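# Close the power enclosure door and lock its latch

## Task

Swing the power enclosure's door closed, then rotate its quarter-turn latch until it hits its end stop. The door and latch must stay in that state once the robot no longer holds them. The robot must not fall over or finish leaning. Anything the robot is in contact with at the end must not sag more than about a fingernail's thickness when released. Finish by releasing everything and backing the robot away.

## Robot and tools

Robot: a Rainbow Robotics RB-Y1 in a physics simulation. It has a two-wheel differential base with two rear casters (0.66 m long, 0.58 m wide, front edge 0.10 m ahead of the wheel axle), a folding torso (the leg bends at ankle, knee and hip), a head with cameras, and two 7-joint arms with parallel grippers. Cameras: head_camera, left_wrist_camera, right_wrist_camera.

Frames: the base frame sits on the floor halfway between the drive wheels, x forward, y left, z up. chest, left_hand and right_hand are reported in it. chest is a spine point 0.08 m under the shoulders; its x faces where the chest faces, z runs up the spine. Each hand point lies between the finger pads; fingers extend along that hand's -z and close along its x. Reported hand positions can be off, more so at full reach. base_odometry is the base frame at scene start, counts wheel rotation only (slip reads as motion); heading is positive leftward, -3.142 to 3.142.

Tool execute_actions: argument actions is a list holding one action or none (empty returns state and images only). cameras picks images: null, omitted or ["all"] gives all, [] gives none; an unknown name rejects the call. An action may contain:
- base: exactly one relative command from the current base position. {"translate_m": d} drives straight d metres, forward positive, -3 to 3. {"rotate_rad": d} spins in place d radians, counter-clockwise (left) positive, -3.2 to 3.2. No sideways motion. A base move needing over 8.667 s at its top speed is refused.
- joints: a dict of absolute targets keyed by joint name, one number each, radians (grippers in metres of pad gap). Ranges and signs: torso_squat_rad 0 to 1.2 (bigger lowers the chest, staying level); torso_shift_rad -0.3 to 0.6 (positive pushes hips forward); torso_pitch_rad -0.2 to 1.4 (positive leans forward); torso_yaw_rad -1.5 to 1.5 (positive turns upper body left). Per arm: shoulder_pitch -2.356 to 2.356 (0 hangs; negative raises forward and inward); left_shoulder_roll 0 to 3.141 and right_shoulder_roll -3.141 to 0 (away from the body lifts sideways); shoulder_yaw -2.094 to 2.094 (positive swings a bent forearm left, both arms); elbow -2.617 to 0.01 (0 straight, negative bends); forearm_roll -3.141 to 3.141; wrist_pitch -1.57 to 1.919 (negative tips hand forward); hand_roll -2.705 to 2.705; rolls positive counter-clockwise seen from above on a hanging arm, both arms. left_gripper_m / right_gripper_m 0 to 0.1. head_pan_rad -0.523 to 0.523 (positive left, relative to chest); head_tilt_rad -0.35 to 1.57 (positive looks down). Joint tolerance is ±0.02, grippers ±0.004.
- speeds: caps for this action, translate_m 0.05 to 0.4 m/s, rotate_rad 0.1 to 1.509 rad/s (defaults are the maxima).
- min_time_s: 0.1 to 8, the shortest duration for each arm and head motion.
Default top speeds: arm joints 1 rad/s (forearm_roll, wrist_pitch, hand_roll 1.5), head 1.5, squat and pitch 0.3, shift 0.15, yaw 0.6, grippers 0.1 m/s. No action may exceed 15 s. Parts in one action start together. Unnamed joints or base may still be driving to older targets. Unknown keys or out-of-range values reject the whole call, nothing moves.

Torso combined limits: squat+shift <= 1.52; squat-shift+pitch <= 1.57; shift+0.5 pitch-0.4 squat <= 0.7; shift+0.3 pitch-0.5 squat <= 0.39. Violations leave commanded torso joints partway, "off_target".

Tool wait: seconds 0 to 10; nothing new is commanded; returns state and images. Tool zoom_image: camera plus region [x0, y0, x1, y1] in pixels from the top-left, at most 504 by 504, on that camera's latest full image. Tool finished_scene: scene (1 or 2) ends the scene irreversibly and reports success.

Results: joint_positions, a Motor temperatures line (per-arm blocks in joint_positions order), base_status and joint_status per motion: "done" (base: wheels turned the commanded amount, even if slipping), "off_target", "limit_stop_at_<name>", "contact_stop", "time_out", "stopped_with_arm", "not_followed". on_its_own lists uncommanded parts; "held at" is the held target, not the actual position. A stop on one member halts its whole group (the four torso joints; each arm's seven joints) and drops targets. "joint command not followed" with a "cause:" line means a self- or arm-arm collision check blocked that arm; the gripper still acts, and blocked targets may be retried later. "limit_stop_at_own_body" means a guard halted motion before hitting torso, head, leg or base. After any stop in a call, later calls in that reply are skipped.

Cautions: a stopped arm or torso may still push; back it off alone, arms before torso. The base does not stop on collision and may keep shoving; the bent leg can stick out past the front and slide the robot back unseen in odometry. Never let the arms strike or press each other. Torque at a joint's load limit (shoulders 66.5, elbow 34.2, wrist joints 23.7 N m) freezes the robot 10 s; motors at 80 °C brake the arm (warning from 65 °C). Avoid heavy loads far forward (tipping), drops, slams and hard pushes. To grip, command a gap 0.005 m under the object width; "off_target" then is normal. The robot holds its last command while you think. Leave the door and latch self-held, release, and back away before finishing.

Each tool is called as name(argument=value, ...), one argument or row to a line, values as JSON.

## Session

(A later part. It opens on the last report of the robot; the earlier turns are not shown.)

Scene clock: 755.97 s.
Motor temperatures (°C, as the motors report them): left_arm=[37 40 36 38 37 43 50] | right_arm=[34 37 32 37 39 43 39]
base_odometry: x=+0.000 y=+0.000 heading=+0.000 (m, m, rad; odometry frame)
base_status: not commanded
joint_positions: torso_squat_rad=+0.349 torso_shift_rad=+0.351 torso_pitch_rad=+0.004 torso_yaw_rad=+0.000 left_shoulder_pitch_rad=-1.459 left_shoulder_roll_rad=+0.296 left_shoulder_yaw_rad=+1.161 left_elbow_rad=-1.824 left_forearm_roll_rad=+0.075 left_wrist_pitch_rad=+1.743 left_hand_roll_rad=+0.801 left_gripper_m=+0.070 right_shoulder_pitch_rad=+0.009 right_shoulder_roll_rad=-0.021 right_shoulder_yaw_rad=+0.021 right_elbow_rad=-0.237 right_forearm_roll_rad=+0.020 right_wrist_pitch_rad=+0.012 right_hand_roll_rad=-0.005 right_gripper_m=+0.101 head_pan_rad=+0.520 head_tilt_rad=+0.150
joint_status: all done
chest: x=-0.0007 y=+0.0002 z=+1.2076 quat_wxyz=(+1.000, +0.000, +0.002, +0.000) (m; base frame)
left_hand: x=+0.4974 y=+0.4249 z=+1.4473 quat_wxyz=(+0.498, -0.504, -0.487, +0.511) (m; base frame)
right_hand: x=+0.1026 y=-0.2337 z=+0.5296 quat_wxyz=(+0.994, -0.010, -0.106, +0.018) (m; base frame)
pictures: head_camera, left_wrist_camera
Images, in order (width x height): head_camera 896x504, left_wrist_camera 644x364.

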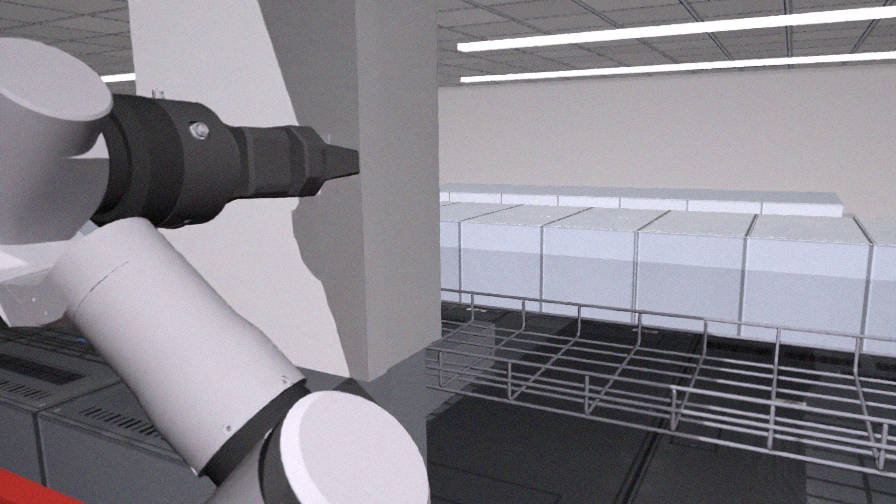

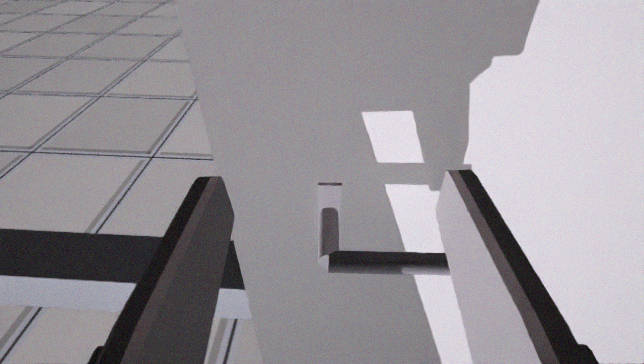

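The arm was pushed out of position the other way this time (z −8 mm), so the lever resists in both directions. I'll ease off the load and check whether the lever moved at all.

execute_actions(
  actions=[
    {"joints": {"left_hand_roll_rad": 1.35}, "min_time_s": 1.0},
  ],
  cameras=["left_wrist_camera"],
)

Scene clock: 766.93 s.
Motor temperatures (°C, as the motors report them): left_arm=[38 40 36 39 39 48 50] | right_arm=[34 37 32 37 39 43 39]
base_odometry: x=+0.000 y=+0.000 heading=+0.000 (m, m, rad; odometry frame)
base_status: not commanded
joint_positions: torso_squat_rad=+0.350 torso_shift_rad=+0.350 torso_pitch_rad=+0.002 torso_yaw_rad=+0.000 left_shoulder_pitch_rad=-1.466 left_shoulder_roll_rad=+0.300 left_shoulder_yaw_rad=+1.158 left_elbow_rad=-1.827 left_forearm_roll_rad=+0.077 left_wrist_pitch_rad=+1.740 left_hand_roll_rad=+1.350 left_gripper_m=+0.070 right_shoulder_pitch_rad=+0.009 right_shoulder_roll_rad=-0.021 right_shoulder_yaw_rad=+0.021 right_elbow_rad=-0.237 right_forearm_roll_rad=+0.020 right_wrist_pitch_rad=+0.012 right_hand_roll_rad=-0.005 right_gripper_m=+0.101 head_pan_rad=+0.520 head_tilt_rad=+0.150
joint_status: all done
chest: x=-0.0018 y=-0.0001 z=+1.2077 quat_wxyz=(+1.000, +0.000, +0.001, +0.000) (m; base frame)
left_hand: x=+0.4936 y=+0.4250 z=+1.4549 quat_wxyz=(+0.338, -0.620, -0.338, +0.622) (m; base frame)
right_hand: x=+0.1028 y=-0.2335 z=+0.5298 quat_wxyz=(+0.994, -0.010, -0.107, +0.018) (m; base frame)
pictures: left_wrist_camera
Images, in order (width x height): left_wrist_camera 644x364.

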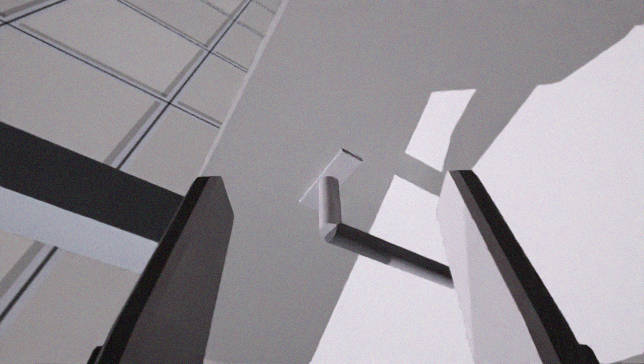

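The lever hasn't moved. One possible cause is that the latch only turns when the door is pressed fully shut, and the door may still be a few millimetres open. I'll advance the torso very slightly so the fingertips rest on the door face, and see whether the door gives at all.

execute_actions(
  actions=[
    {"joints": {"torso_shift_rad": 0.368}},
  ],
  cameras=["head_camera", "left_wrist_camera"],
)

Scene clock: 776.70 s.
Motor temperatures (°C, as the motors report them): left_arm=[38 40 36 39 38 46 50] | right_arm=[34 37 32 37 39 43 39]
base_odometry: x=+0.000 y=+0.000 heading=+0.000 (m, m, rad; odometry frame)
base_status: not commanded
joint_positions: torso_squat_rad=+0.350 torso_shift_rad=+0.368 torso_pitch_rad=+0.002 torso_yaw_rad=+0.000 left_shoulder_pitch_rad=-1.466 left_shoulder_roll_rad=+0.300 left_shoulder_yaw_rad=+1.158 left_elbow_rad=-1.828 left_forearm_roll_rad=+0.077 left_wrist_pitch_rad=+1.740 left_hand_roll_rad=+1.350 left_gripper_m=+0.070 right_shoulder_pitch_rad=+0.009 right_shoulder_roll_rad=-0.021 right_shoulder_yaw_rad=+0.021 right_elbow_rad=-0.237 right_forearm_roll_rad=+0.020 right_wrist_pitch_rad=+0.012 right_hand_roll_rad=-0.005 right_gripper_m=+0.101 head_pan_rad=+0.520 head_tilt_rad=+0.150
joint_status: all done
chest: x=+0.0092 y=-0.0001 z=+1.2035 quat_wxyz=(+1.000, +0.000, +0.001, +0.000) (m; base frame)
left_hand: x=+0.5044 y=+0.4250 z=+1.4510 quat_wxyz=(+0.338, -0.620, -0.338, +0.622) (m; base frame)
right_hand: x=+0.1139 y=-0.2335 z=+0.5257 quat_wxyz=(+0.994, -0.010, -0.107, +0.018) (m; base frame)
pictures: head_camera, left_wrist_camera
Images, in order (width x height): head_camera 896x504, left_wrist_camera 644x364.

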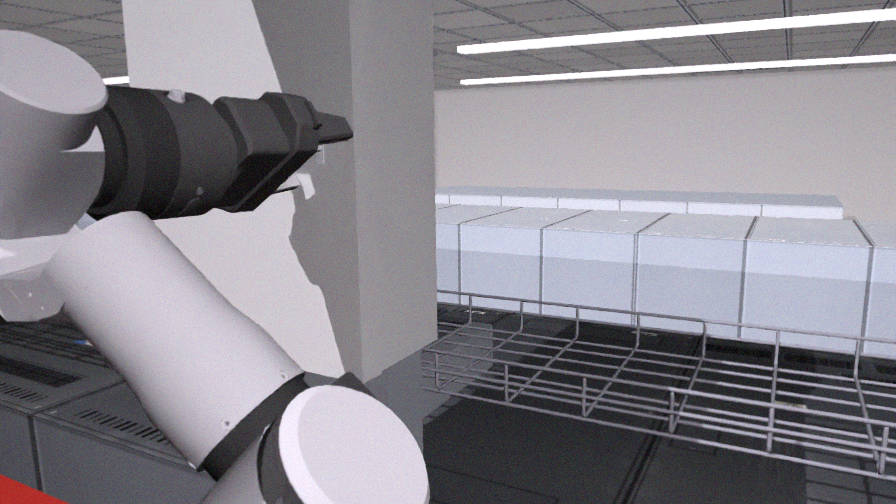

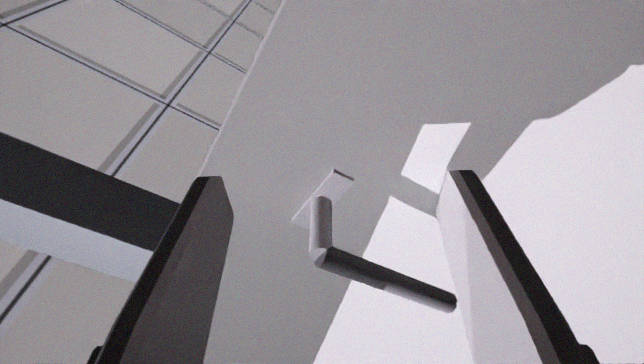

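There's no contact yet, since the arm joints haven't deflected. I'll take one more small step forward.

execute_actions(
  actions=[
    {"joints": {"torso_shift_rad": 0.378}},
  ],
  cameras=["left_wrist_camera"],
)

Scene clock: 779.13 s.
Motor temperatures (°C, as the motors report them): left_arm=[38 40 36 39 38 46 50] | right_arm=[34 37 32 37 39 43 39]
base_odometry: x=+0.000 y=+0.000 heading=+0.000 (m, m, rad; odometry frame)
base_status: not commanded
joint_positions: torso_squat_rad=+0.350 torso_shift_rad=+0.378 torso_pitch_rad=+0.002 torso_yaw_rad=+0.000 left_shoulder_pitch_rad=-1.467 left_shoulder_roll_rad=+0.300 left_shoulder_yaw_rad=+1.158 left_elbow_rad=-1.828 left_forearm_roll_rad=+0.077 left_wrist_pitch_rad=+1.740 left_hand_roll_rad=+1.350 left_gripper_m=+0.070 right_shoulder_pitch_rad=+0.009 right_shoulder_roll_rad=-0.021 right_shoulder_yaw_rad=+0.021 right_elbow_rad=-0.237 right_forearm_roll_rad=+0.020 right_wrist_pitch_rad=+0.012 right_hand_roll_rad=-0.005 right_gripper_m=+0.101 head_pan_rad=+0.520 head_tilt_rad=+0.150
joint_status: all done
chest: x=+0.0153 y=-0.0001 z=+1.2012 quat_wxyz=(+1.000, +0.000, +0.001, +0.000) (m; base frame)
left_hand: x=+0.5105 y=+0.4250 z=+1.4487 quat_wxyz=(+0.338, -0.620, -0.338, +0.622) (m; base frame)
right_hand: x=+0.1200 y=-0.2335 z=+0.5232 quat_wxyz=(+0.994, -0.010, -0.107, +0.018) (m; base frame)
pictures: left_wrist_camera
Images, in order (width x height): left_wrist_camera 644x364.

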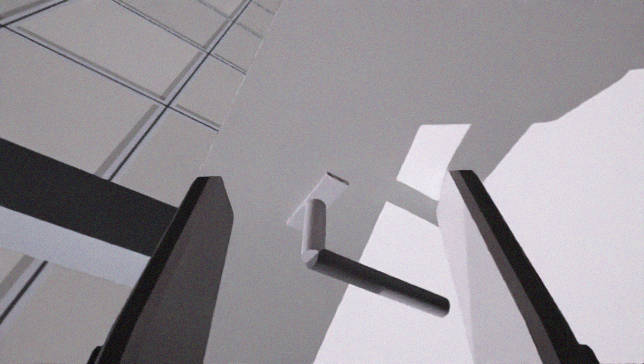

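Still no resistance. Either the door is moving further closed or I haven't touched it yet. I'll take another small step and watch for deflection.

execute_actions(
  actions=[
    {"joints": {"torso_shift_rad": 0.388}},
  ],
  cameras=["left_wrist_camera"],
)

Scene clock: 782.83 s.
Motor temperatures (°C, as the motors report them): left_arm=[38 40 36 38 38 45 50] | right_arm=[34 37 32 37 39 43 39]
base_odometry: x=+0.000 y=+0.000 heading=+0.000 (m, m, rad; odometry frame)
base_status: not commanded
joint_positions: torso_squat_rad=+0.350 torso_shift_rad=+0.387 torso_pitch_rad=+0.001 torso_yaw_rad=+0.001 left_shoulder_pitch_rad=-1.467 left_shoulder_roll_rad=+0.301 left_shoulder_yaw_rad=+1.158 left_elbow_rad=-1.829 left_forearm_roll_rad=+0.077 left_wrist_pitch_rad=+1.741 left_hand_roll_rad=+1.350 left_gripper_m=+0.070 right_shoulder_pitch_rad=+0.009 right_shoulder_roll_rad=-0.021 right_shoulder_yaw_rad=+0.021 right_elbow_rad=-0.237 right_forearm_roll_rad=+0.020 right_wrist_pitch_rad=+0.012 right_hand_roll_rad=-0.005 right_gripper_m=+0.101 head_pan_rad=+0.520 head_tilt_rad=+0.150
joint_status: all done
chest: x=+0.0205 y=-0.0002 z=+1.1988 quat_wxyz=(+1.000, +0.000, +0.000, +0.000) (m; base frame)
left_hand: x=+0.5146 y=+0.4254 z=+1.4475 quat_wxyz=(+0.337, -0.621, -0.339, +0.621) (m; base frame)
right_hand: x=+0.1263 y=-0.2335 z=+0.5211 quat_wxyz=(+0.994, -0.010, -0.108, +0.018) (m; base frame)
pictures: left_wrist_camera
Images, in order (width x height): left_wrist_camera 644x364.

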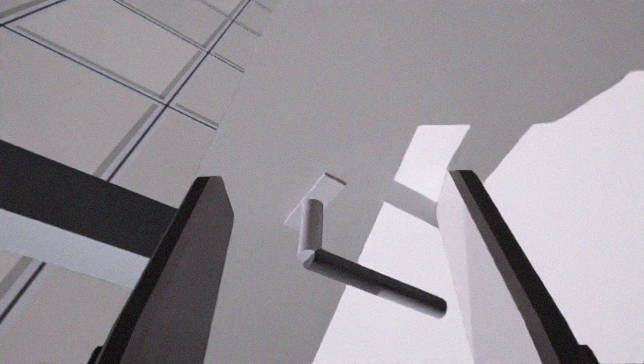

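Resistance appeared at hand x≈0.513, about 8 mm further in than where I first touched the door. The door moved with the fingers, so it wasn't fully shut. I'll hold it there and try lifting the lever again.

execute_actions(
  actions=[
    {"joints": {"left_hand_roll_rad": 0.8}, "min_time_s": 1.5},
  ],
  cameras=["head_camera", "left_wrist_camera"],
)

Scene clock: 788.60 s.
Motor temperatures (°C, as the motors report them): left_arm=[38 40 36 38 38 45 50] | right_arm=[34 37 32 37 39 43 39]
base_odometry: x=+0.000 y=+0.000 heading=+0.001 (m, m, rad; odometry frame)
base_status: not commanded
joint_positions: torso_squat_rad=+0.350 torso_shift_rad=+0.387 torso_pitch_rad=+0.000 torso_yaw_rad=+0.001 left_shoulder_pitch_rad=-1.462 left_shoulder_roll_rad=+0.300 left_shoulder_yaw_rad=+1.161 left_elbow_rad=-1.829 left_forearm_roll_rad=+0.075 left_wrist_pitch_rad=+1.743 left_hand_roll_rad=+0.801 left_gripper_m=+0.069 right_shoulder_pitch_rad=+0.009 right_shoulder_roll_rad=-0.021 right_shoulder_yaw_rad=+0.021 right_elbow_rad=-0.237 right_forearm_roll_rad=+0.020 right_wrist_pitch_rad=+0.012 right_hand_roll_rad=-0.005 right_gripper_m=+0.101 head_pan_rad=+0.520 head_tilt_rad=+0.150
joint_status: all done
chest: x=+0.0204 y=+0.0000 z=+1.1988 quat_wxyz=(+1.000, +0.000, +0.000, +0.000) (m; base frame)
left_hand: x=+0.5147 y=+0.4274 z=+1.4435 quat_wxyz=(+0.494, -0.504, -0.492, +0.510) (m; base frame)
right_hand: x=+0.1264 y=-0.2336 z=+0.5212 quat_wxyz=(+0.994, -0.010, -0.108, +0.018) (m; base frame)
pictures: head_camera, left_wrist_camera
Images, in order (width x height): head_camera 896x504, left_wrist_camera 644x364.

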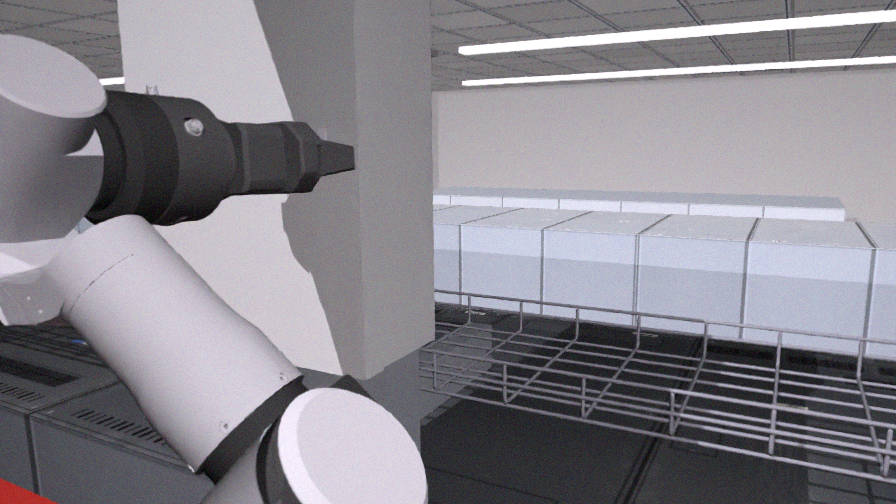

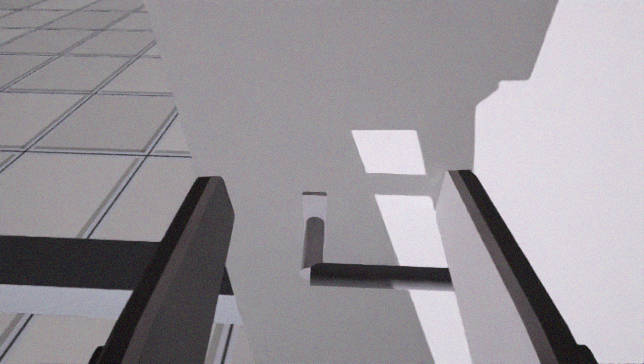

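The lever still resists, and the base heading twitched by 0.001 rad, so I won't push harder without understanding the cause. Before deciding, I'll zoom in on the loaded wrist view to see exactly where the finger touches the lever.

zoom_image(
  camera="left_wrist_camera",
  region=[200, 120, 520, 364],
)

Region (200, 120, 520, 364) of left_wrist_camera's 644x364 image, scaled by 1.575, with more detail than that image has; it fills the top 384 rows of this view, and the rest is white.

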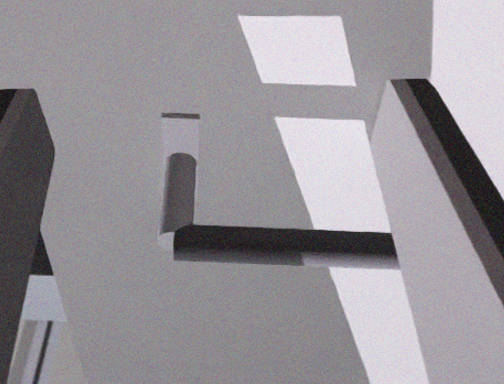

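I'll release the lever load, back off to the earlier torso position, and compare the view with the one I took there before. That will show whether the door actually moved further closed and stayed there.

execute_actions(
  actions=[
    {"joints": {"left_hand_roll_rad": 1.35}, "min_time_s": 1.0},
  ],
  cameras=[],
)

execute_actions(
  actions=[
    {"joints": {"torso_shift_rad": 0.35}},
  ],
  cameras=["head_camera", "left_wrist_camera"],
)

Scene clock: 805.60 s.
Motor temperatures (°C, as the motors report them): left_arm=[39 40 36 38 41 50 50] | right_arm=[34 37 32 37 39 43 39]
base_odometry: x=+0.000 y=+0.000 heading=+0.000 (m, m, rad; odometry frame)
base_status: not commanded
joint_positions: torso_squat_rad=+0.350 torso_shift_rad=+0.387 torso_pitch_rad=+0.001 torso_yaw_rad=+0.001 left_shoulder_pitch_rad=-1.467 left_shoulder_roll_rad=+0.302 left_shoulder_yaw_rad=+1.157 left_elbow_rad=-1.829 left_forearm_roll_rad=+0.077 left_wrist_pitch_rad=+1.740 left_hand_roll_rad=+1.350 left_gripper_m=+0.070 right_shoulder_pitch_rad=+0.009 right_shoulder_roll_rad=-0.021 right_shoulder_yaw_rad=+0.021 right_elbow_rad=-0.237 right_forearm_roll_rad=+0.020 right_wrist_pitch_rad=+0.012 right_hand_roll_rad=-0.005 right_gripper_m=+0.101 head_pan_rad=+0.520 head_tilt_rad=+0.150
joint_status: all done
chest: x=+0.0205 y=-0.0001 z=+1.1988 quat_wxyz=(+1.000, +0.000, +0.000, +0.000) (m; base frame)
left_hand: x=+0.5143 y=+0.4260 z=+1.4481 quat_wxyz=(+0.337, -0.621, -0.340, +0.621) (m; base frame)
right_hand: x=+0.1263 y=-0.2334 z=+0.5211 quat_wxyz=(+0.994, -0.010, -0.108, +0.018) (m; base frame)
pictures: none
No camera images: the call's "cameras" was empty. Leave "cameras" out to get every camera's image.

Scene clock: 806.60 s.
Motor temperatures (°C, as the motors report them): left_arm=[39 40 36 38 41 49 50] | right_arm=[34 37 32 37 39 43 39]
base_odometry: x=+0.000 y=+0.000 heading=+0.000 (m, m, rad; odometry frame)
base_status: not commanded
joint_positions: torso_squat_rad=+0.350 torso_shift_rad=+0.350 torso_pitch_rad=+0.002 torso_yaw_rad=+0.000 left_shoulder_pitch_rad=-1.467 left_shoulder_roll_rad=+0.300 left_shoulder_yaw_rad=+1.157 left_elbow_rad=-1.828 left_forearm_roll_rad=+0.077 left_wrist_pitch_rad=+1.740 left_hand_roll_rad=+1.350 left_gripper_m=+0.070 right_shoulder_pitch_rad=+0.009 right_shoulder_roll_rad=-0.021 right_shoulder_yaw_rad=+0.021 right_elbow_rad=-0.237 right_forearm_roll_rad=+0.020 right_wrist_pitch_rad=+0.012 right_hand_roll_rad=-0.005 right_gripper_m=+0.101 head_pan_rad=+0.520 head_tilt_rad=+0.150
joint_status: all done
chest: x=-0.0020 y=-0.0001 z=+1.2077 quat_wxyz=(+1.000, +0.000, +0.001, +0.000) (m; base frame)
left_hand: x=+0.4929 y=+0.4251 z=+1.4559 quat_wxyz=(+0.338, -0.621, -0.338, +0.621) (m; base frame)
right_hand: x=+0.1029 y=-0.2335 z=+0.5298 quat_wxyz=(+0.994, -0.010, -0.107, +0.018) (m; base frame)
pictures: head_camera, left_wrist_camera
Images, in order (width x height): head_camera 896x504, left_wrist_camera 644x364.

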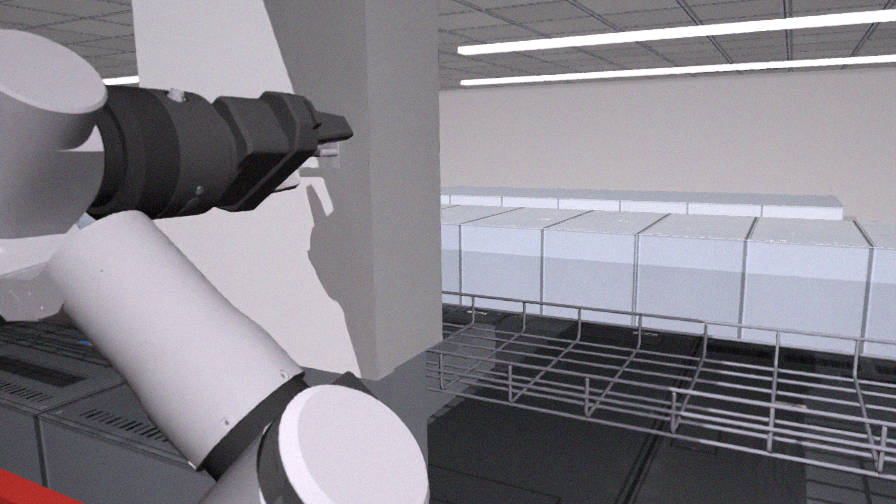

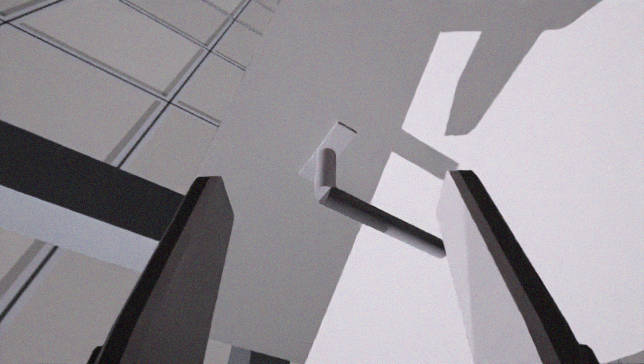

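At this same pose the latch now appears further away than before, so the door really was about 8 mm open and has now stayed fully shut. That leaves one case I haven't tried: turning the lever down with the door fully shut. I'll retract, swing the finger back above the lever, and re-engage.

execute_actions(
  actions=[
    {"joints": {"torso_shift_rad": 0.29}},
  ],
  cameras=[],
)

execute_actions(
  actions=[
    {"joints": {"left_hand_roll_rad": 0.2}, "min_time_s": 1.2},
  ],
  cameras=[],
)

execute_actions(
  actions=[
    {"joints": {"torso_shift_rad": 0.355}},
  ],
  cameras=["left_wrist_camera"],
)

Scene clock: 818.50 s.
Motor temperatures (°C, as the motors report them): left_arm=[38 40 36 38 39 47 50] | right_arm=[34 37 32 37 39 43 39]
base_odometry: x=+0.000 y=+0.000 heading=+0.000 (m, m, rad; odometry frame)
base_status: not commanded
joint_positions: torso_squat_rad=+0.350 torso_shift_rad=+0.290 torso_pitch_rad=+0.002 torso_yaw_rad=+0.000 left_shoulder_pitch_rad=-1.467 left_shoulder_roll_rad=+0.300 left_shoulder_yaw_rad=+1.157 left_elbow_rad=-1.828 left_forearm_roll_rad=+0.077 left_wrist_pitch_rad=+1.740 left_hand_roll_rad=+1.350 left_gripper_m=+0.070 right_shoulder_pitch_rad=+0.009 right_shoulder_roll_rad=-0.021 right_shoulder_yaw_rad=+0.021 right_elbow_rad=-0.237 right_forearm_roll_rad=+0.020 right_wrist_pitch_rad=+0.012 right_hand_roll_rad=-0.005 right_gripper_m=+0.101 head_pan_rad=+0.520 head_tilt_rad=+0.150
joint_status: all done
chest: x=-0.0395 y=-0.0001 z=+1.2201 quat_wxyz=(+1.000, +0.000, +0.001, +0.000) (m; base frame)
left_hand: x=+0.4554 y=+0.4250 z=+1.4683 quat_wxyz=(+0.338, -0.621, -0.338, +0.621) (m; base frame)
right_hand: x=+0.0655 y=-0.2335 z=+0.5422 quat_wxyz=(+0.994, -0.010, -0.107, +0.018) (m; base frame)
pictures: none
No camera images: the call's "cameras" was empty. Leave "cameras" out to get every camera's image.

Scene clock: 820.00 s.
Motor temperatures (°C, as the motors report them): left_arm=[38 40 36 38 39 47 50] | right_arm=[34 37 32 37 39 43 39]
base_odometry: x=+0.000 y=+0.000 heading=+0.000 (m, m, rad; odometry frame)
base_status: not commanded
joint_positions: torso_squat_rad=+0.350 torso_shift_rad=+0.290 torso_pitch_rad=+0.002 torso_yaw_rad=+0.000 left_shoulder_pitch_rad=-1.467 left_shoulder_roll_rad=+0.300 left_shoulder_yaw_rad=+1.157 left_elbow_rad=-1.828 left_forearm_roll_rad=+0.077 left_wrist_pitch_rad=+1.740 left_hand_roll_rad=+0.200 left_gripper_m=+0.070 right_shoulder_pitch_rad=+0.009 right_shoulder_roll_rad=-0.021 right_shoulder_yaw_rad=+0.021 right_elbow_rad=-0.237 right_forearm_roll_rad=+0.020 right_wrist_pitch_rad=+0.012 right_hand_roll_rad=-0.005 right_gripper_m=+0.101 head_pan_rad=+0.520 head_tilt_rad=+0.150
joint_status: all done
chest: x=-0.0395 y=-0.0001 z=+1.2201 quat_wxyz=(+1.000, +0.000, +0.001, +0.000) (m; base frame)
left_hand: x=+0.4554 y=+0.4250 z=+1.4683 quat_wxyz=(+0.622, -0.337, -0.621, +0.338) (m; base frame)
right_hand: x=+0.0654 y=-0.2335 z=+0.5422 quat_wxyz=(+0.994, -0.010, -0.107, +0.018) (m; base frame)
pictures: none
No camera images: the call's "cameras" was empty. Leave "cameras" out to get every camera's image.

Scene clock: 821.20 s.
Motor temperatures (°C, as the motors report them): left_arm=[38 40 36 38 39 47 50] | right_arm=[34 37 32 37 39 43 39]
base_odometry: x=+0.000 y=+0.000 heading=+0.000 (m, m, rad; odometry frame)
base_status: not commanded
joint_positions: torso_squat_rad=+0.350 torso_shift_rad=+0.355 torso_pitch_rad=+0.002 torso_yaw_rad=+0.000 left_shoulder_pitch_rad=-1.467 left_shoulder_roll_rad=+0.300 left_shoulder_yaw_rad=+1.157 left_elbow_rad=-1.828 left_forearm_roll_rad=+0.077 left_wrist_pitch_rad=+1.740 left_hand_roll_rad=+0.200 left_gripper_m=+0.070 right_shoulder_pitch_rad=+0.009 right_shoulder_roll_rad=-0.021 right_shoulder_yaw_rad=+0.021 right_elbow_rad=-0.237 right_forearm_roll_rad=+0.020 right_wrist_pitch_rad=+0.012 right_hand_roll_rad=-0.005 right_gripper_m=+0.101 head_pan_rad=+0.520 head_tilt_rad=+0.150
joint_status: all done
chest: x=+0.0013 y=-0.0001 z=+1.2066 quat_wxyz=(+1.000, +0.000, +0.001, +0.000) (m; base frame)
left_hand: x=+0.4962 y=+0.4250 z=+1.4545 quat_wxyz=(+0.622, -0.337, -0.621, +0.338) (m; base frame)
right_hand: x=+0.1059 y=-0.2335 z=+0.5286 quat_wxyz=(+0.994, -0.010, -0.107, +0.018) (m; base frame)
pictures: left_wrist_camera
Images, in order (width x height): left_wrist_camera 644x364.

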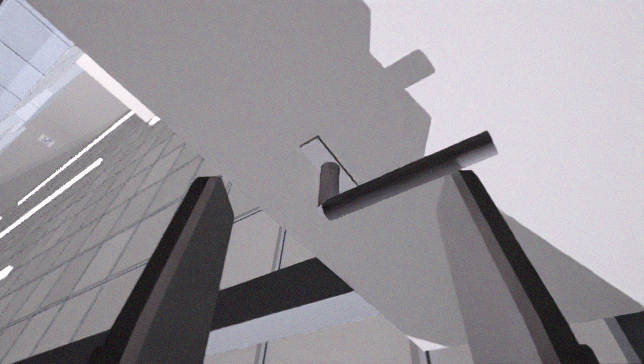

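The finger is back above the lever, and the lever reaches past it. I'll push it downward with the same small step as before.

execute_actions(
  actions=[
    {"joints": {"left_hand_roll_rad": 0.65}, "min_time_s": 1.5},
  ],
  cameras=["head_camera", "left_wrist_camera"],
)

Scene clock: 824.13 s.
Motor temperatures (°C, as the motors report them): left_arm=[38 40 36 38 39 46 50] | right_arm=[34 37 32 37 39 43 39]
base_odometry: x=+0.000 y=+0.000 heading=+0.000 (m, m, rad; odometry frame)
base_status: not commanded
joint_positions: torso_squat_rad=+0.350 torso_shift_rad=+0.354 torso_pitch_rad=+0.000 torso_yaw_rad=+0.000 left_shoulder_pitch_rad=-1.473 left_shoulder_roll_rad=+0.304 left_shoulder_yaw_rad=+1.154 left_elbow_rad=-1.830 left_forearm_roll_rad=+0.079 left_wrist_pitch_rad=+1.737 left_hand_roll_rad=+0.649 left_gripper_m=+0.071 right_shoulder_pitch_rad=+0.009 right_shoulder_roll_rad=-0.021 right_shoulder_yaw_rad=+0.021 right_elbow_rad=-0.237 right_forearm_roll_rad=+0.020 right_wrist_pitch_rad=+0.012 right_hand_roll_rad=-0.005 right_gripper_m=+0.101 head_pan_rad=+0.520 head_tilt_rad=+0.150
joint_status: all done
chest: x=+0.0001 y=-0.0004 z=+1.2067 quat_wxyz=(+1.000, +0.001, +0.000, +0.000) (m; base frame)
left_hand: x=+0.4926 y=+0.4249 z=+1.4614 quat_wxyz=(+0.527, -0.468, -0.536, +0.464) (m; base frame)
right_hand: x=+0.1061 y=-0.2333 z=+0.5288 quat_wxyz=(+0.994, -0.010, -0.108, +0.018) (m; base frame)
pictures: head_camera, left_wrist_camera
Images, in order (width x height): head_camera 896x504, left_wrist_camera 644x364.

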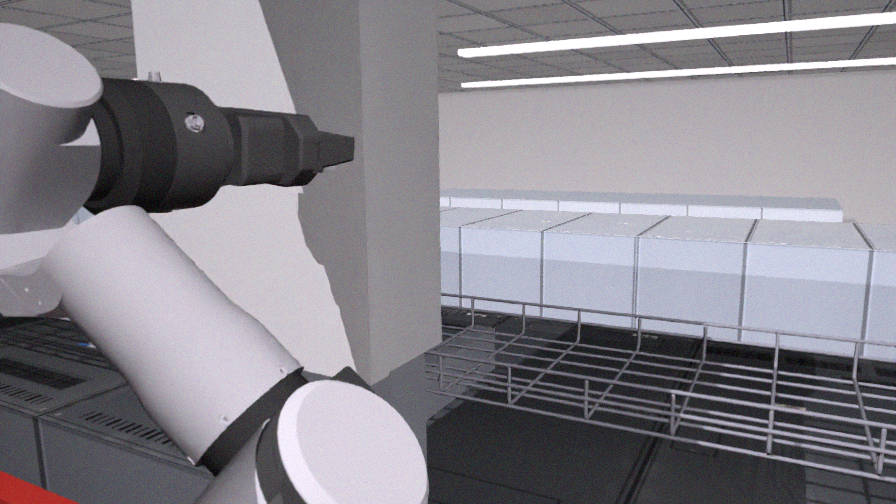

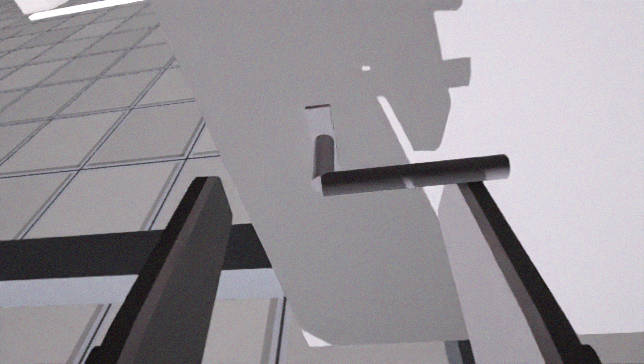

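The same deflection appeared and the lever didn't move. The joint errors are small and no contact stop has fired, so the force I've applied may simply be below what's needed to break the latch loose. I'll increase it in careful steps. If the deflection stops growing, the lever has started to turn.

execute_actions(
  actions=[
    {"joints": {"left_hand_roll_rad": 0.85}, "min_time_s": 2.0},
  ],
  cameras=["head_camera", "left_wrist_camera"],
)

Scene clock: 830.93 s.
Motor temperatures (°C, as the motors report them): left_arm=[38 40 36 38 39 48 50] | right_arm=[34 37 32 37 39 43 39]
base_odometry: x=+0.000 y=+0.000 heading=+0.000 (m, m, rad; odometry frame)
base_status: not commanded
joint_positions: torso_squat_rad=+0.350 torso_shift_rad=+0.354 torso_pitch_rad=+0.000 torso_yaw_rad=+0.000 left_shoulder_pitch_rad=-1.474 left_shoulder_roll_rad=+0.305 left_shoulder_yaw_rad=+1.154 left_elbow_rad=-1.831 left_forearm_roll_rad=+0.079 left_wrist_pitch_rad=+1.736 left_hand_roll_rad=+0.849 left_gripper_m=+0.071 right_shoulder_pitch_rad=+0.009 right_shoulder_roll_rad=-0.021 right_shoulder_yaw_rad=+0.021 right_elbow_rad=-0.237 right_forearm_roll_rad=+0.020 right_wrist_pitch_rad=+0.012 right_hand_roll_rad=-0.005 right_gripper_m=+0.101 head_pan_rad=+0.520 head_tilt_rad=+0.150
joint_status: all done
chest: x=-0.0001 y=-0.0005 z=+1.2067 quat_wxyz=(+1.000, +0.001, +0.000, +0.000) (m; base frame)
left_hand: x=+0.4916 y=+0.4253 z=+1.4627 quat_wxyz=(+0.478, -0.519, -0.488, +0.514) (m; base frame)
right_hand: x=+0.1062 y=-0.2332 z=+0.5288 quat_wxyz=(+0.994, -0.010, -0.108, +0.018) (m; base frame)
pictures: head_camera, left_wrist_camera
Images, in order (width x height): head_camera 896x504, left_wrist_camera 644x364.

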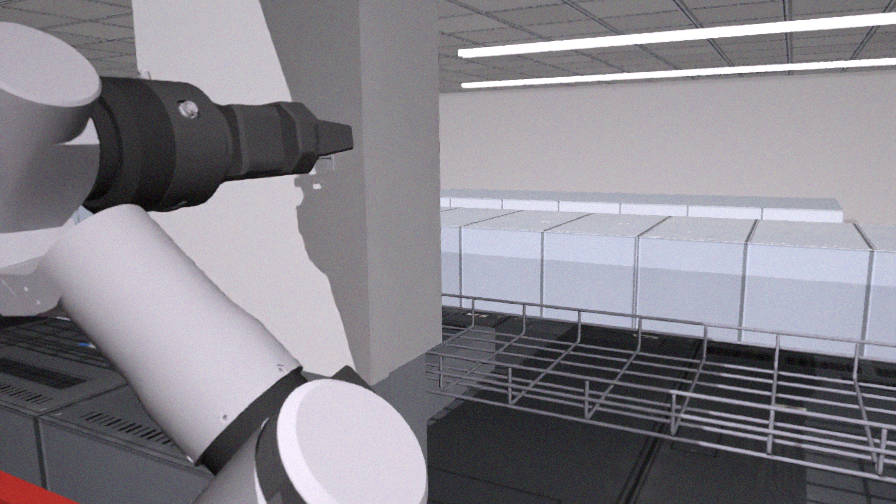

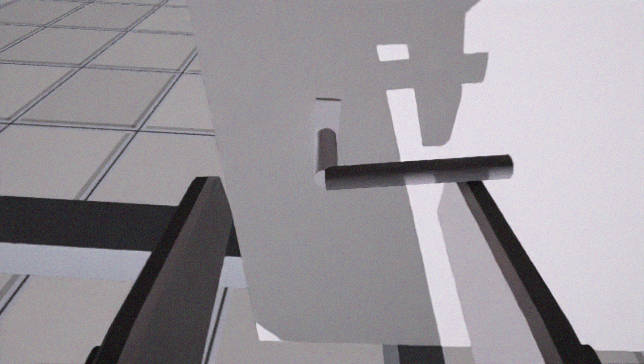

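This time the deflection barely grew while the roll advanced 0.2 rad, and the lever kept its place relative to the finger. The lever is now turning downward, so I'll keep going in steady steps.

execute_actions(
  actions=[
    {"joints": {"left_hand_roll_rad": 1.3}, "min_time_s": 2.5},
  ],
  cameras=["head_camera", "left_wrist_camera"],
)

Scene clock: 845.10 s.
Motor temperatures (°C, as the motors report them): left_arm=[37 40 36 39 39 49 50] | right_arm=[34 37 32 37 39 43 39]
TORQUE FAULT: left_wrist_pitch_rad reached its load limit. The robot stopped for 10 seconds, dropped its targets and accepts commands again. The stop added 9.4 s to the call and to motion_time.
base_odometry: x=+0.000 y=+0.000 heading=+0.000 (m, m, rad; odometry frame)
base_status: not commanded
joint_positions: torso_squat_rad=+0.350 torso_shift_rad=+0.354 torso_pitch_rad=+0.000 torso_yaw_rad=+0.000 left_shoulder_pitch_rad=-1.482 left_shoulder_roll_rad=+0.310 left_shoulder_yaw_rad=+1.150 left_elbow_rad=-1.835 left_forearm_roll_rad=+0.082 left_wrist_pitch_rad=+1.733 left_hand_roll_rad=+1.015 left_gripper_m=+0.070 right_shoulder_pitch_rad=+0.009 right_shoulder_roll_rad=-0.021 right_shoulder_yaw_rad=+0.021 right_elbow_rad=-0.237 right_forearm_roll_rad=+0.020 right_wrist_pitch_rad=+0.012 right_hand_roll_rad=-0.005 right_gripper_m=+0.101 head_pan_rad=+0.520 head_tilt_rad=+0.150
joint_status: left_hand_roll_rad torque_fault (moved +0.166 of +0.451)
on_its_own: left_hand_roll_rad is held at +1.016, not at your +1.300, since a torque_fault
chest: x=+0.0003 y=-0.0004 z=+1.2067 quat_wxyz=(+1.000, +0.000, +0.000, +0.000) (m; base frame)
left_hand: x=+0.4893 y=+0.4262 z=+1.4689 quat_wxyz=(+0.430, -0.560, -0.449, +0.547) (m; base frame)
right_hand: x=+0.1061 y=-0.2333 z=+0.5288 quat_wxyz=(+0.994, -0.010, -0.108, +0.018) (m; base frame)
pictures: head_camera, left_wrist_camera
Images, in order (width x height): head_camera 896x504, left_wrist_camera 644x364.

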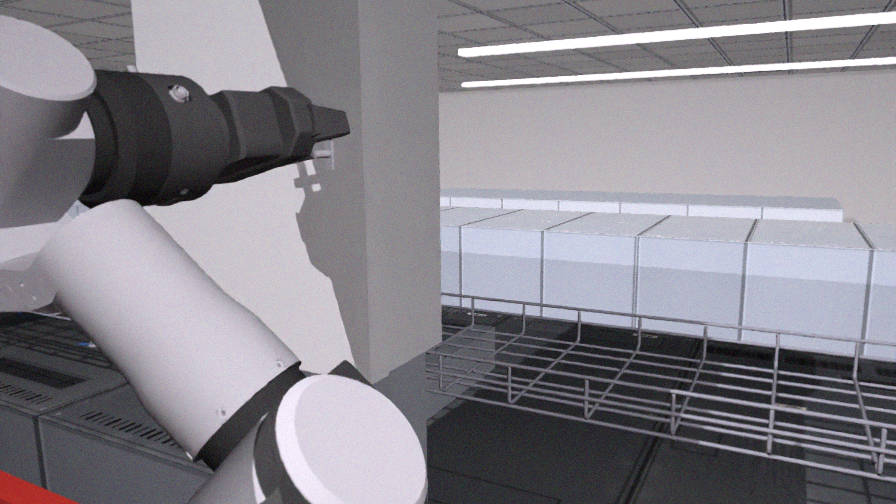

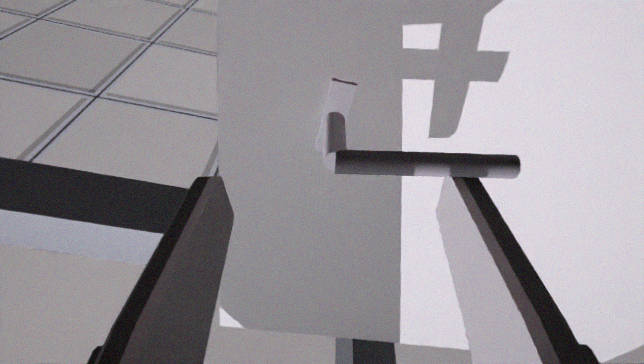

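That step tripped a torque fault on the wrist pitch at its 23.7 N·m limit, which means I was pushing with roughly 100 N. I was wrong to read the small joint errors as low force, and that step was too large. Pushing harder is not the answer. I'll take the load off first, then look at the lever's actual state.

execute_actions(
  actions=[
    {"joints": {"left_hand_roll_rad": 0.5}, "min_time_s": 1.5},
  ],
  cameras=["left_wrist_camera"],
)

Scene clock: 849.83 s.
Motor temperatures (°C, as the motors report them): left_arm=[37 40 36 39 39 48 50] | right_arm=[34 37 32 37 39 43 39]
base_odometry: x=+0.000 y=+0.000 heading=+0.000 (m, m, rad; odometry frame)
base_status: not commanded
joint_positions: torso_squat_rad=+0.350 torso_shift_rad=+0.355 torso_pitch_rad=+0.002 torso_yaw_rad=+0.000 left_shoulder_pitch_rad=-1.478 left_shoulder_roll_rad=+0.307 left_shoulder_yaw_rad=+1.152 left_elbow_rad=-1.832 left_forearm_roll_rad=+0.080 left_wrist_pitch_rad=+1.735 left_hand_roll_rad=+0.500 left_gripper_m=+0.070 right_shoulder_pitch_rad=+0.009 right_shoulder_roll_rad=-0.021 right_shoulder_yaw_rad=+0.021 right_elbow_rad=-0.237 right_forearm_roll_rad=+0.020 right_wrist_pitch_rad=+0.012 right_hand_roll_rad=-0.005 right_gripper_m=+0.101 head_pan_rad=+0.520 head_tilt_rad=+0.150
joint_status: all done
chest: x=+0.0010 y=-0.0002 z=+1.2066 quat_wxyz=(+1.000, +0.000, +0.001, +0.000) (m; base frame)
left_hand: x=+0.4921 y=+0.4260 z=+1.4642 quat_wxyz=(+0.558, -0.427, -0.573, +0.422) (m; base frame)
right_hand: x=+0.1060 y=-0.2335 z=+0.5287 quat_wxyz=(+0.994, -0.010, -0.107, +0.018) (m; base frame)
pictures: left_wrist_camera
Images, in order (width x height): left_wrist_camera 644x364.

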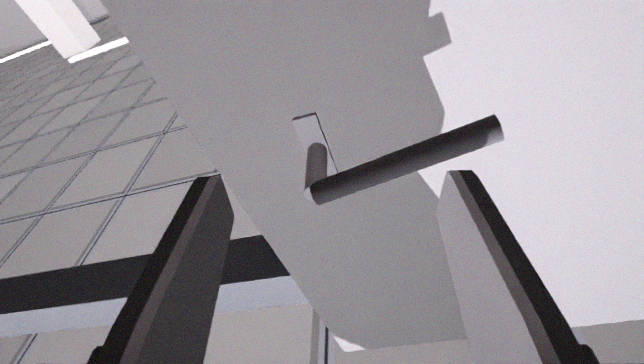

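The lever now appears about 15–17° below horizontal, so it did turn downward a little before jamming. I need to understand the jam instead of overpowering it. I'll retract the torso so nothing is loaded and inspect the latch and door edge.

execute_actions(
  actions=[
    {"joints": {"torso_shift_rad": 0.27}},
  ],
)

Scene clock: 867.77 s.
Motor temperatures (°C, as the motors report them): left_arm=[37 40 36 38 38 46 50] | right_arm=[34 37 32 37 39 43 39]
base_odometry: x=+0.000 y=+0.000 heading=+0.000 (m, m, rad; odometry frame)
base_status: not commanded
joint_positions: torso_squat_rad=+0.350 torso_shift_rad=+0.270 torso_pitch_rad=+0.002 torso_yaw_rad=+0.000 left_shoulder_pitch_rad=-1.478 left_shoulder_roll_rad=+0.307 left_shoulder_yaw_rad=+1.152 left_elbow_rad=-1.832 left_forearm_roll_rad=+0.080 left_wrist_pitch_rad=+1.735 left_hand_roll_rad=+0.500 left_gripper_m=+0.070 right_shoulder_pitch_rad=+0.009 right_shoulder_roll_rad=-0.021 right_shoulder_yaw_rad=+0.021 right_elbow_rad=-0.237 right_forearm_roll_rad=+0.020 right_wrist_pitch_rad=+0.012 right_hand_roll_rad=-0.005 right_gripper_m=+0.101 head_pan_rad=+0.520 head_tilt_rad=+0.150
joint_status: all done
chest: x=-0.0521 y=-0.0002 z=+1.2238 quat_wxyz=(+1.000, +0.000, +0.001, +0.000) (m; base frame)
left_hand: x=+0.4391 y=+0.4260 z=+1.4812 quat_wxyz=(+0.558, -0.427, -0.573, +0.422) (m; base frame)
right_hand: x=+0.0528 y=-0.2335 z=+0.5458 quat_wxyz=(+0.994, -0.010, -0.107, +0.018) (m; base frame)
pictures: head_camera, left_wrist_camera, right_wrist_camera
Images, in order (width x height): head_camera 896x504, left_wrist_camera 644x364, right_wrist_camera 644x364.

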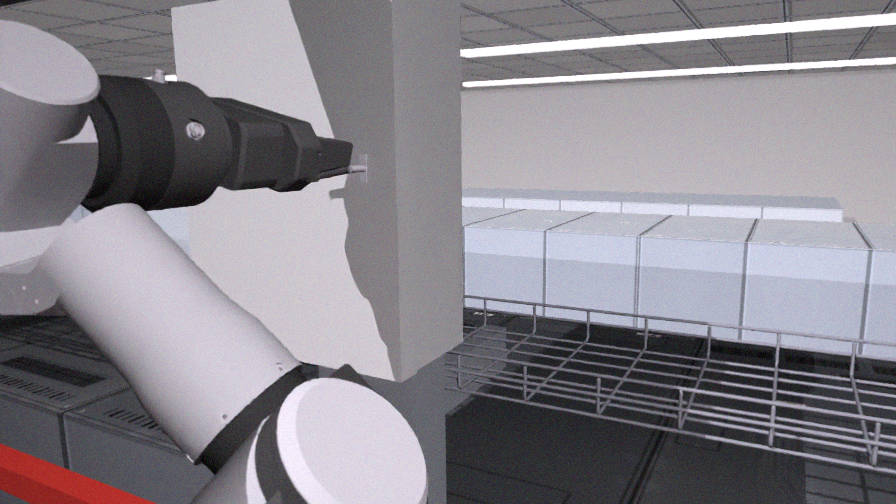

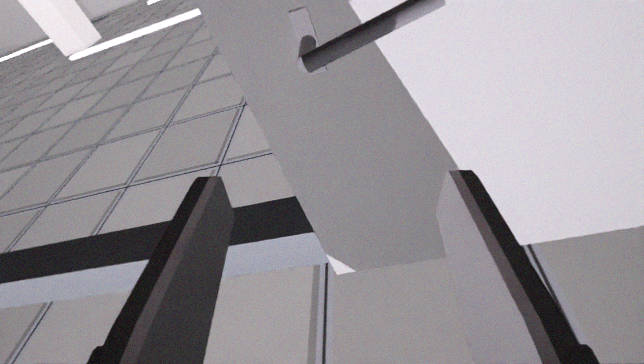

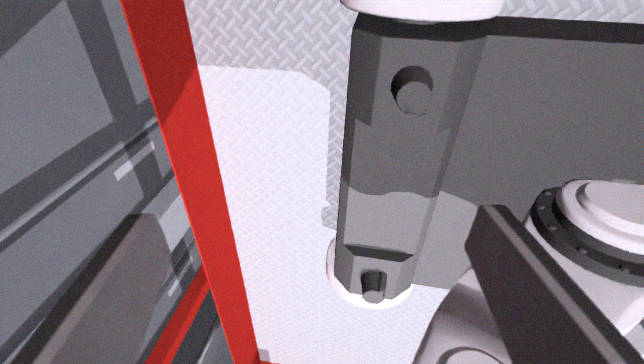

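zoom_image(
  camera="head_camera",
  region=[300, 120, 420, 220],
)

Region (300, 120, 420, 220) of head_camera's 896x504 image, scaled by 4.200, with more detail than that image has.

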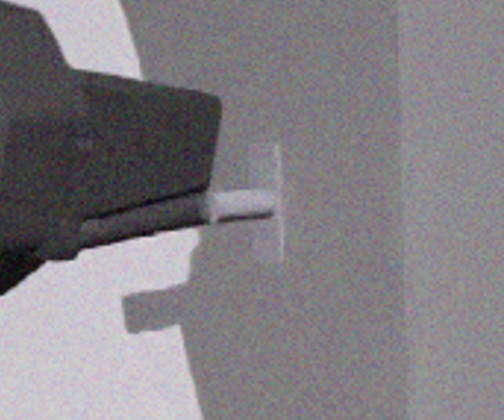

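The lever now slopes down at about 15°, which confirms that down is the right direction and that the latch is stiff.

The data points to a speed-dependent resistance:
- **At rest:** the holding deflection stayed at about 7–8 mm.
- **At the fault:** it happened mid-move, near peak speed, at about 14 mm.

So I'll turn much more slowly and push a little further out along the lever. First I'll restore the arm's nominal pose while it's unloaded and open the gripper slightly wider.

execute_actions(
  actions=[
    {"joints": {"left_shoulder_pitch_rad": -1.4665, "left_shoulder_roll_rad": 0.30, "left_shoulder_yaw_rad": 1.1575, "left_elbow_rad": -1.8276, "left_forearm_roll_rad": 0.077, "left_wrist_pitch_rad": 1.740, "left_hand_roll_rad": 0.5, "left_gripper_m": 0.08}, "min_time_s": 1.0},
  ],
  cameras=[],
)

execute_actions(
  actions=[
    {"joints": {"torso_shift_rad": 0.355}},
  ],
  cameras=["left_wrist_camera"],
)

Scene clock: 883.67 s.
Motor temperatures (°C, as the motors report them): left_arm=[37 40 36 38 37 44 50] | right_arm=[34 37 32 37 39 43 39]
base_odometry: x=+0.000 y=+0.000 heading=+0.000 (m, m, rad; odometry frame)
base_status: not commanded
joint_positions: torso_squat_rad=+0.350 torso_shift_rad=+0.270 torso_pitch_rad=+0.002 torso_yaw_rad=+0.000 left_shoulder_pitch_rad=-1.467 left_shoulder_roll_rad=+0.300 left_shoulder_yaw_rad=+1.157 left_elbow_rad=-1.828 left_forearm_roll_rad=+0.077 left_wrist_pitch_rad=+1.740 left_hand_roll_rad=+0.500 left_gripper_m=+0.080 right_shoulder_pitch_rad=+0.009 right_shoulder_roll_rad=-0.021 right_shoulder_yaw_rad=+0.021 right_elbow_rad=-0.237 right_forearm_roll_rad=+0.020 right_wrist_pitch_rad=+0.012 right_hand_roll_rad=-0.005 right_gripper_m=+0.101 head_pan_rad=+0.520 head_tilt_rad=+0.150
joint_status: all done
chest: x=-0.0521 y=-0.0002 z=+1.2238 quat_wxyz=(+1.000, +0.000, +0.001, +0.000) (m; base frame)
left_hand: x=+0.4428 y=+0.4249 z=+1.4721 quat_wxyz=(+0.564, -0.426, -0.564, +0.427) (m; base frame)
right_hand: x=+0.0528 y=-0.2335 z=+0.5458 quat_wxyz=(+0.994, -0.010, -0.107, +0.018) (m; base frame)
pictures: none
No camera images: the call's "cameras" was empty. Leave "cameras" out to get every camera's image.

Scene clock: 885.07 s.
Motor temperatures (°C, as the motors report them): left_arm=[37 40 36 38 37 44 50] | right_arm=[34 37 32 37 39 43 39]
base_odometry: x=+0.000 y=+0.000 heading=+0.000 (m, m, rad; odometry frame)
base_status: not commanded
joint_positions: torso_squat_rad=+0.350 torso_shift_rad=+0.355 torso_pitch_rad=+0.002 torso_yaw_rad=+0.000 left_shoulder_pitch_rad=-1.467 left_shoulder_roll_rad=+0.300 left_shoulder_yaw_rad=+1.157 left_elbow_rad=-1.828 left_forearm_roll_rad=+0.077 left_wrist_pitch_rad=+1.740 left_hand_roll_rad=+0.500 left_gripper_m=+0.080 right_shoulder_pitch_rad=+0.009 right_shoulder_roll_rad=-0.021 right_shoulder_yaw_rad=+0.021 right_elbow_rad=-0.237 right_forearm_roll_rad=+0.020 right_wrist_pitch_rad=+0.012 right_hand_roll_rad=-0.005 right_gripper_m=+0.101 head_pan_rad=+0.520 head_tilt_rad=+0.150
joint_status: all done
chest: x=+0.0012 y=-0.0002 z=+1.2066 quat_wxyz=(+1.000, +0.000, +0.001, +0.000) (m; base frame)
left_hand: x=+0.4962 y=+0.4249 z=+1.4547 quat_wxyz=(+0.564, -0.426, -0.564, +0.427) (m; base frame)
right_hand: x=+0.1059 y=-0.2335 z=+0.5286 quat_wxyz=(+0.994, -0.010, -0.107, +0.018) (m; base frame)
pictures: left_wrist_camera
Images, in order (width x height): left_wrist_camera 644x364.

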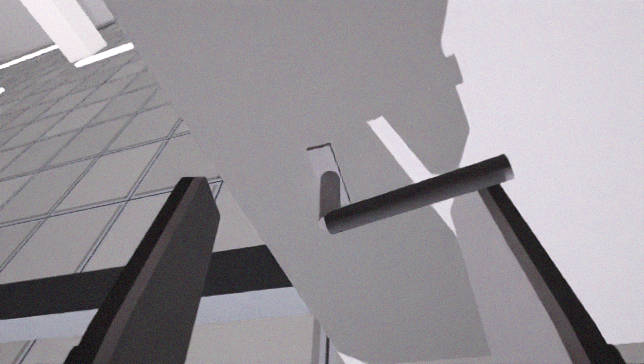

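The finger now meets the lever near its tip. I'll push slowly, taking the maximum 8 s for this step.

execute_actions(
  actions=[
    {"joints": {"left_hand_roll_rad": 0.95}, "min_time_s": 8},
  ],
  cameras=["left_wrist_camera"],
)

Scene clock: 895.97 s.
Motor temperatures (°C, as the motors report them): left_arm=[37 40 36 38 38 46 50] | right_arm=[34 37 32 37 39 43 39]
base_odometry: x=+0.000 y=+0.000 heading=+0.000 (m, m, rad; odometry frame)
base_status: not commanded
joint_positions: torso_squat_rad=+0.350 torso_shift_rad=+0.354 torso_pitch_rad=+0.000 torso_yaw_rad=+0.000 left_shoulder_pitch_rad=-1.476 left_shoulder_roll_rad=+0.305 left_shoulder_yaw_rad=+1.153 left_elbow_rad=-1.831 left_forearm_roll_rad=+0.080 left_wrist_pitch_rad=+1.735 left_hand_roll_rad=+0.949 left_gripper_m=+0.080 right_shoulder_pitch_rad=+0.009 right_shoulder_roll_rad=-0.021 right_shoulder_yaw_rad=+0.021 right_elbow_rad=-0.237 right_forearm_roll_rad=+0.020 right_wrist_pitch_rad=+0.012 right_hand_roll_rad=-0.005 right_gripper_m=+0.101 head_pan_rad=+0.520 head_tilt_rad=+0.150
joint_status: all done
chest: x=-0.0002 y=-0.0005 z=+1.2067 quat_wxyz=(+1.000, +0.001, +0.000, +0.000) (m; base frame)
left_hand: x=+0.4912 y=+0.4249 z=+1.4642 quat_wxyz=(+0.451, -0.544, -0.463, +0.536) (m; base frame)
right_hand: x=+0.1062 y=-0.2332 z=+0.5288 quat_wxyz=(+0.994, -0.009, -0.108, +0.018) (m; base frame)
pictures: left_wrist_camera
Images, in order (width x height): left_wrist_camera 644x364.

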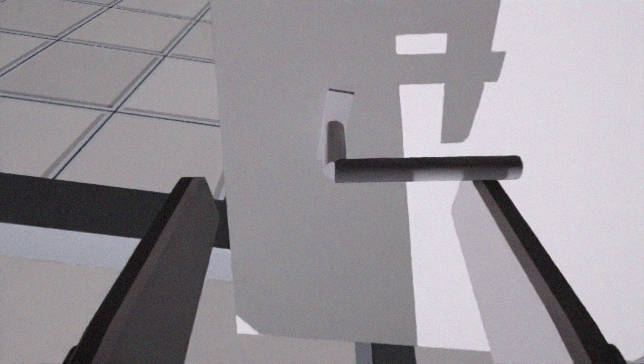

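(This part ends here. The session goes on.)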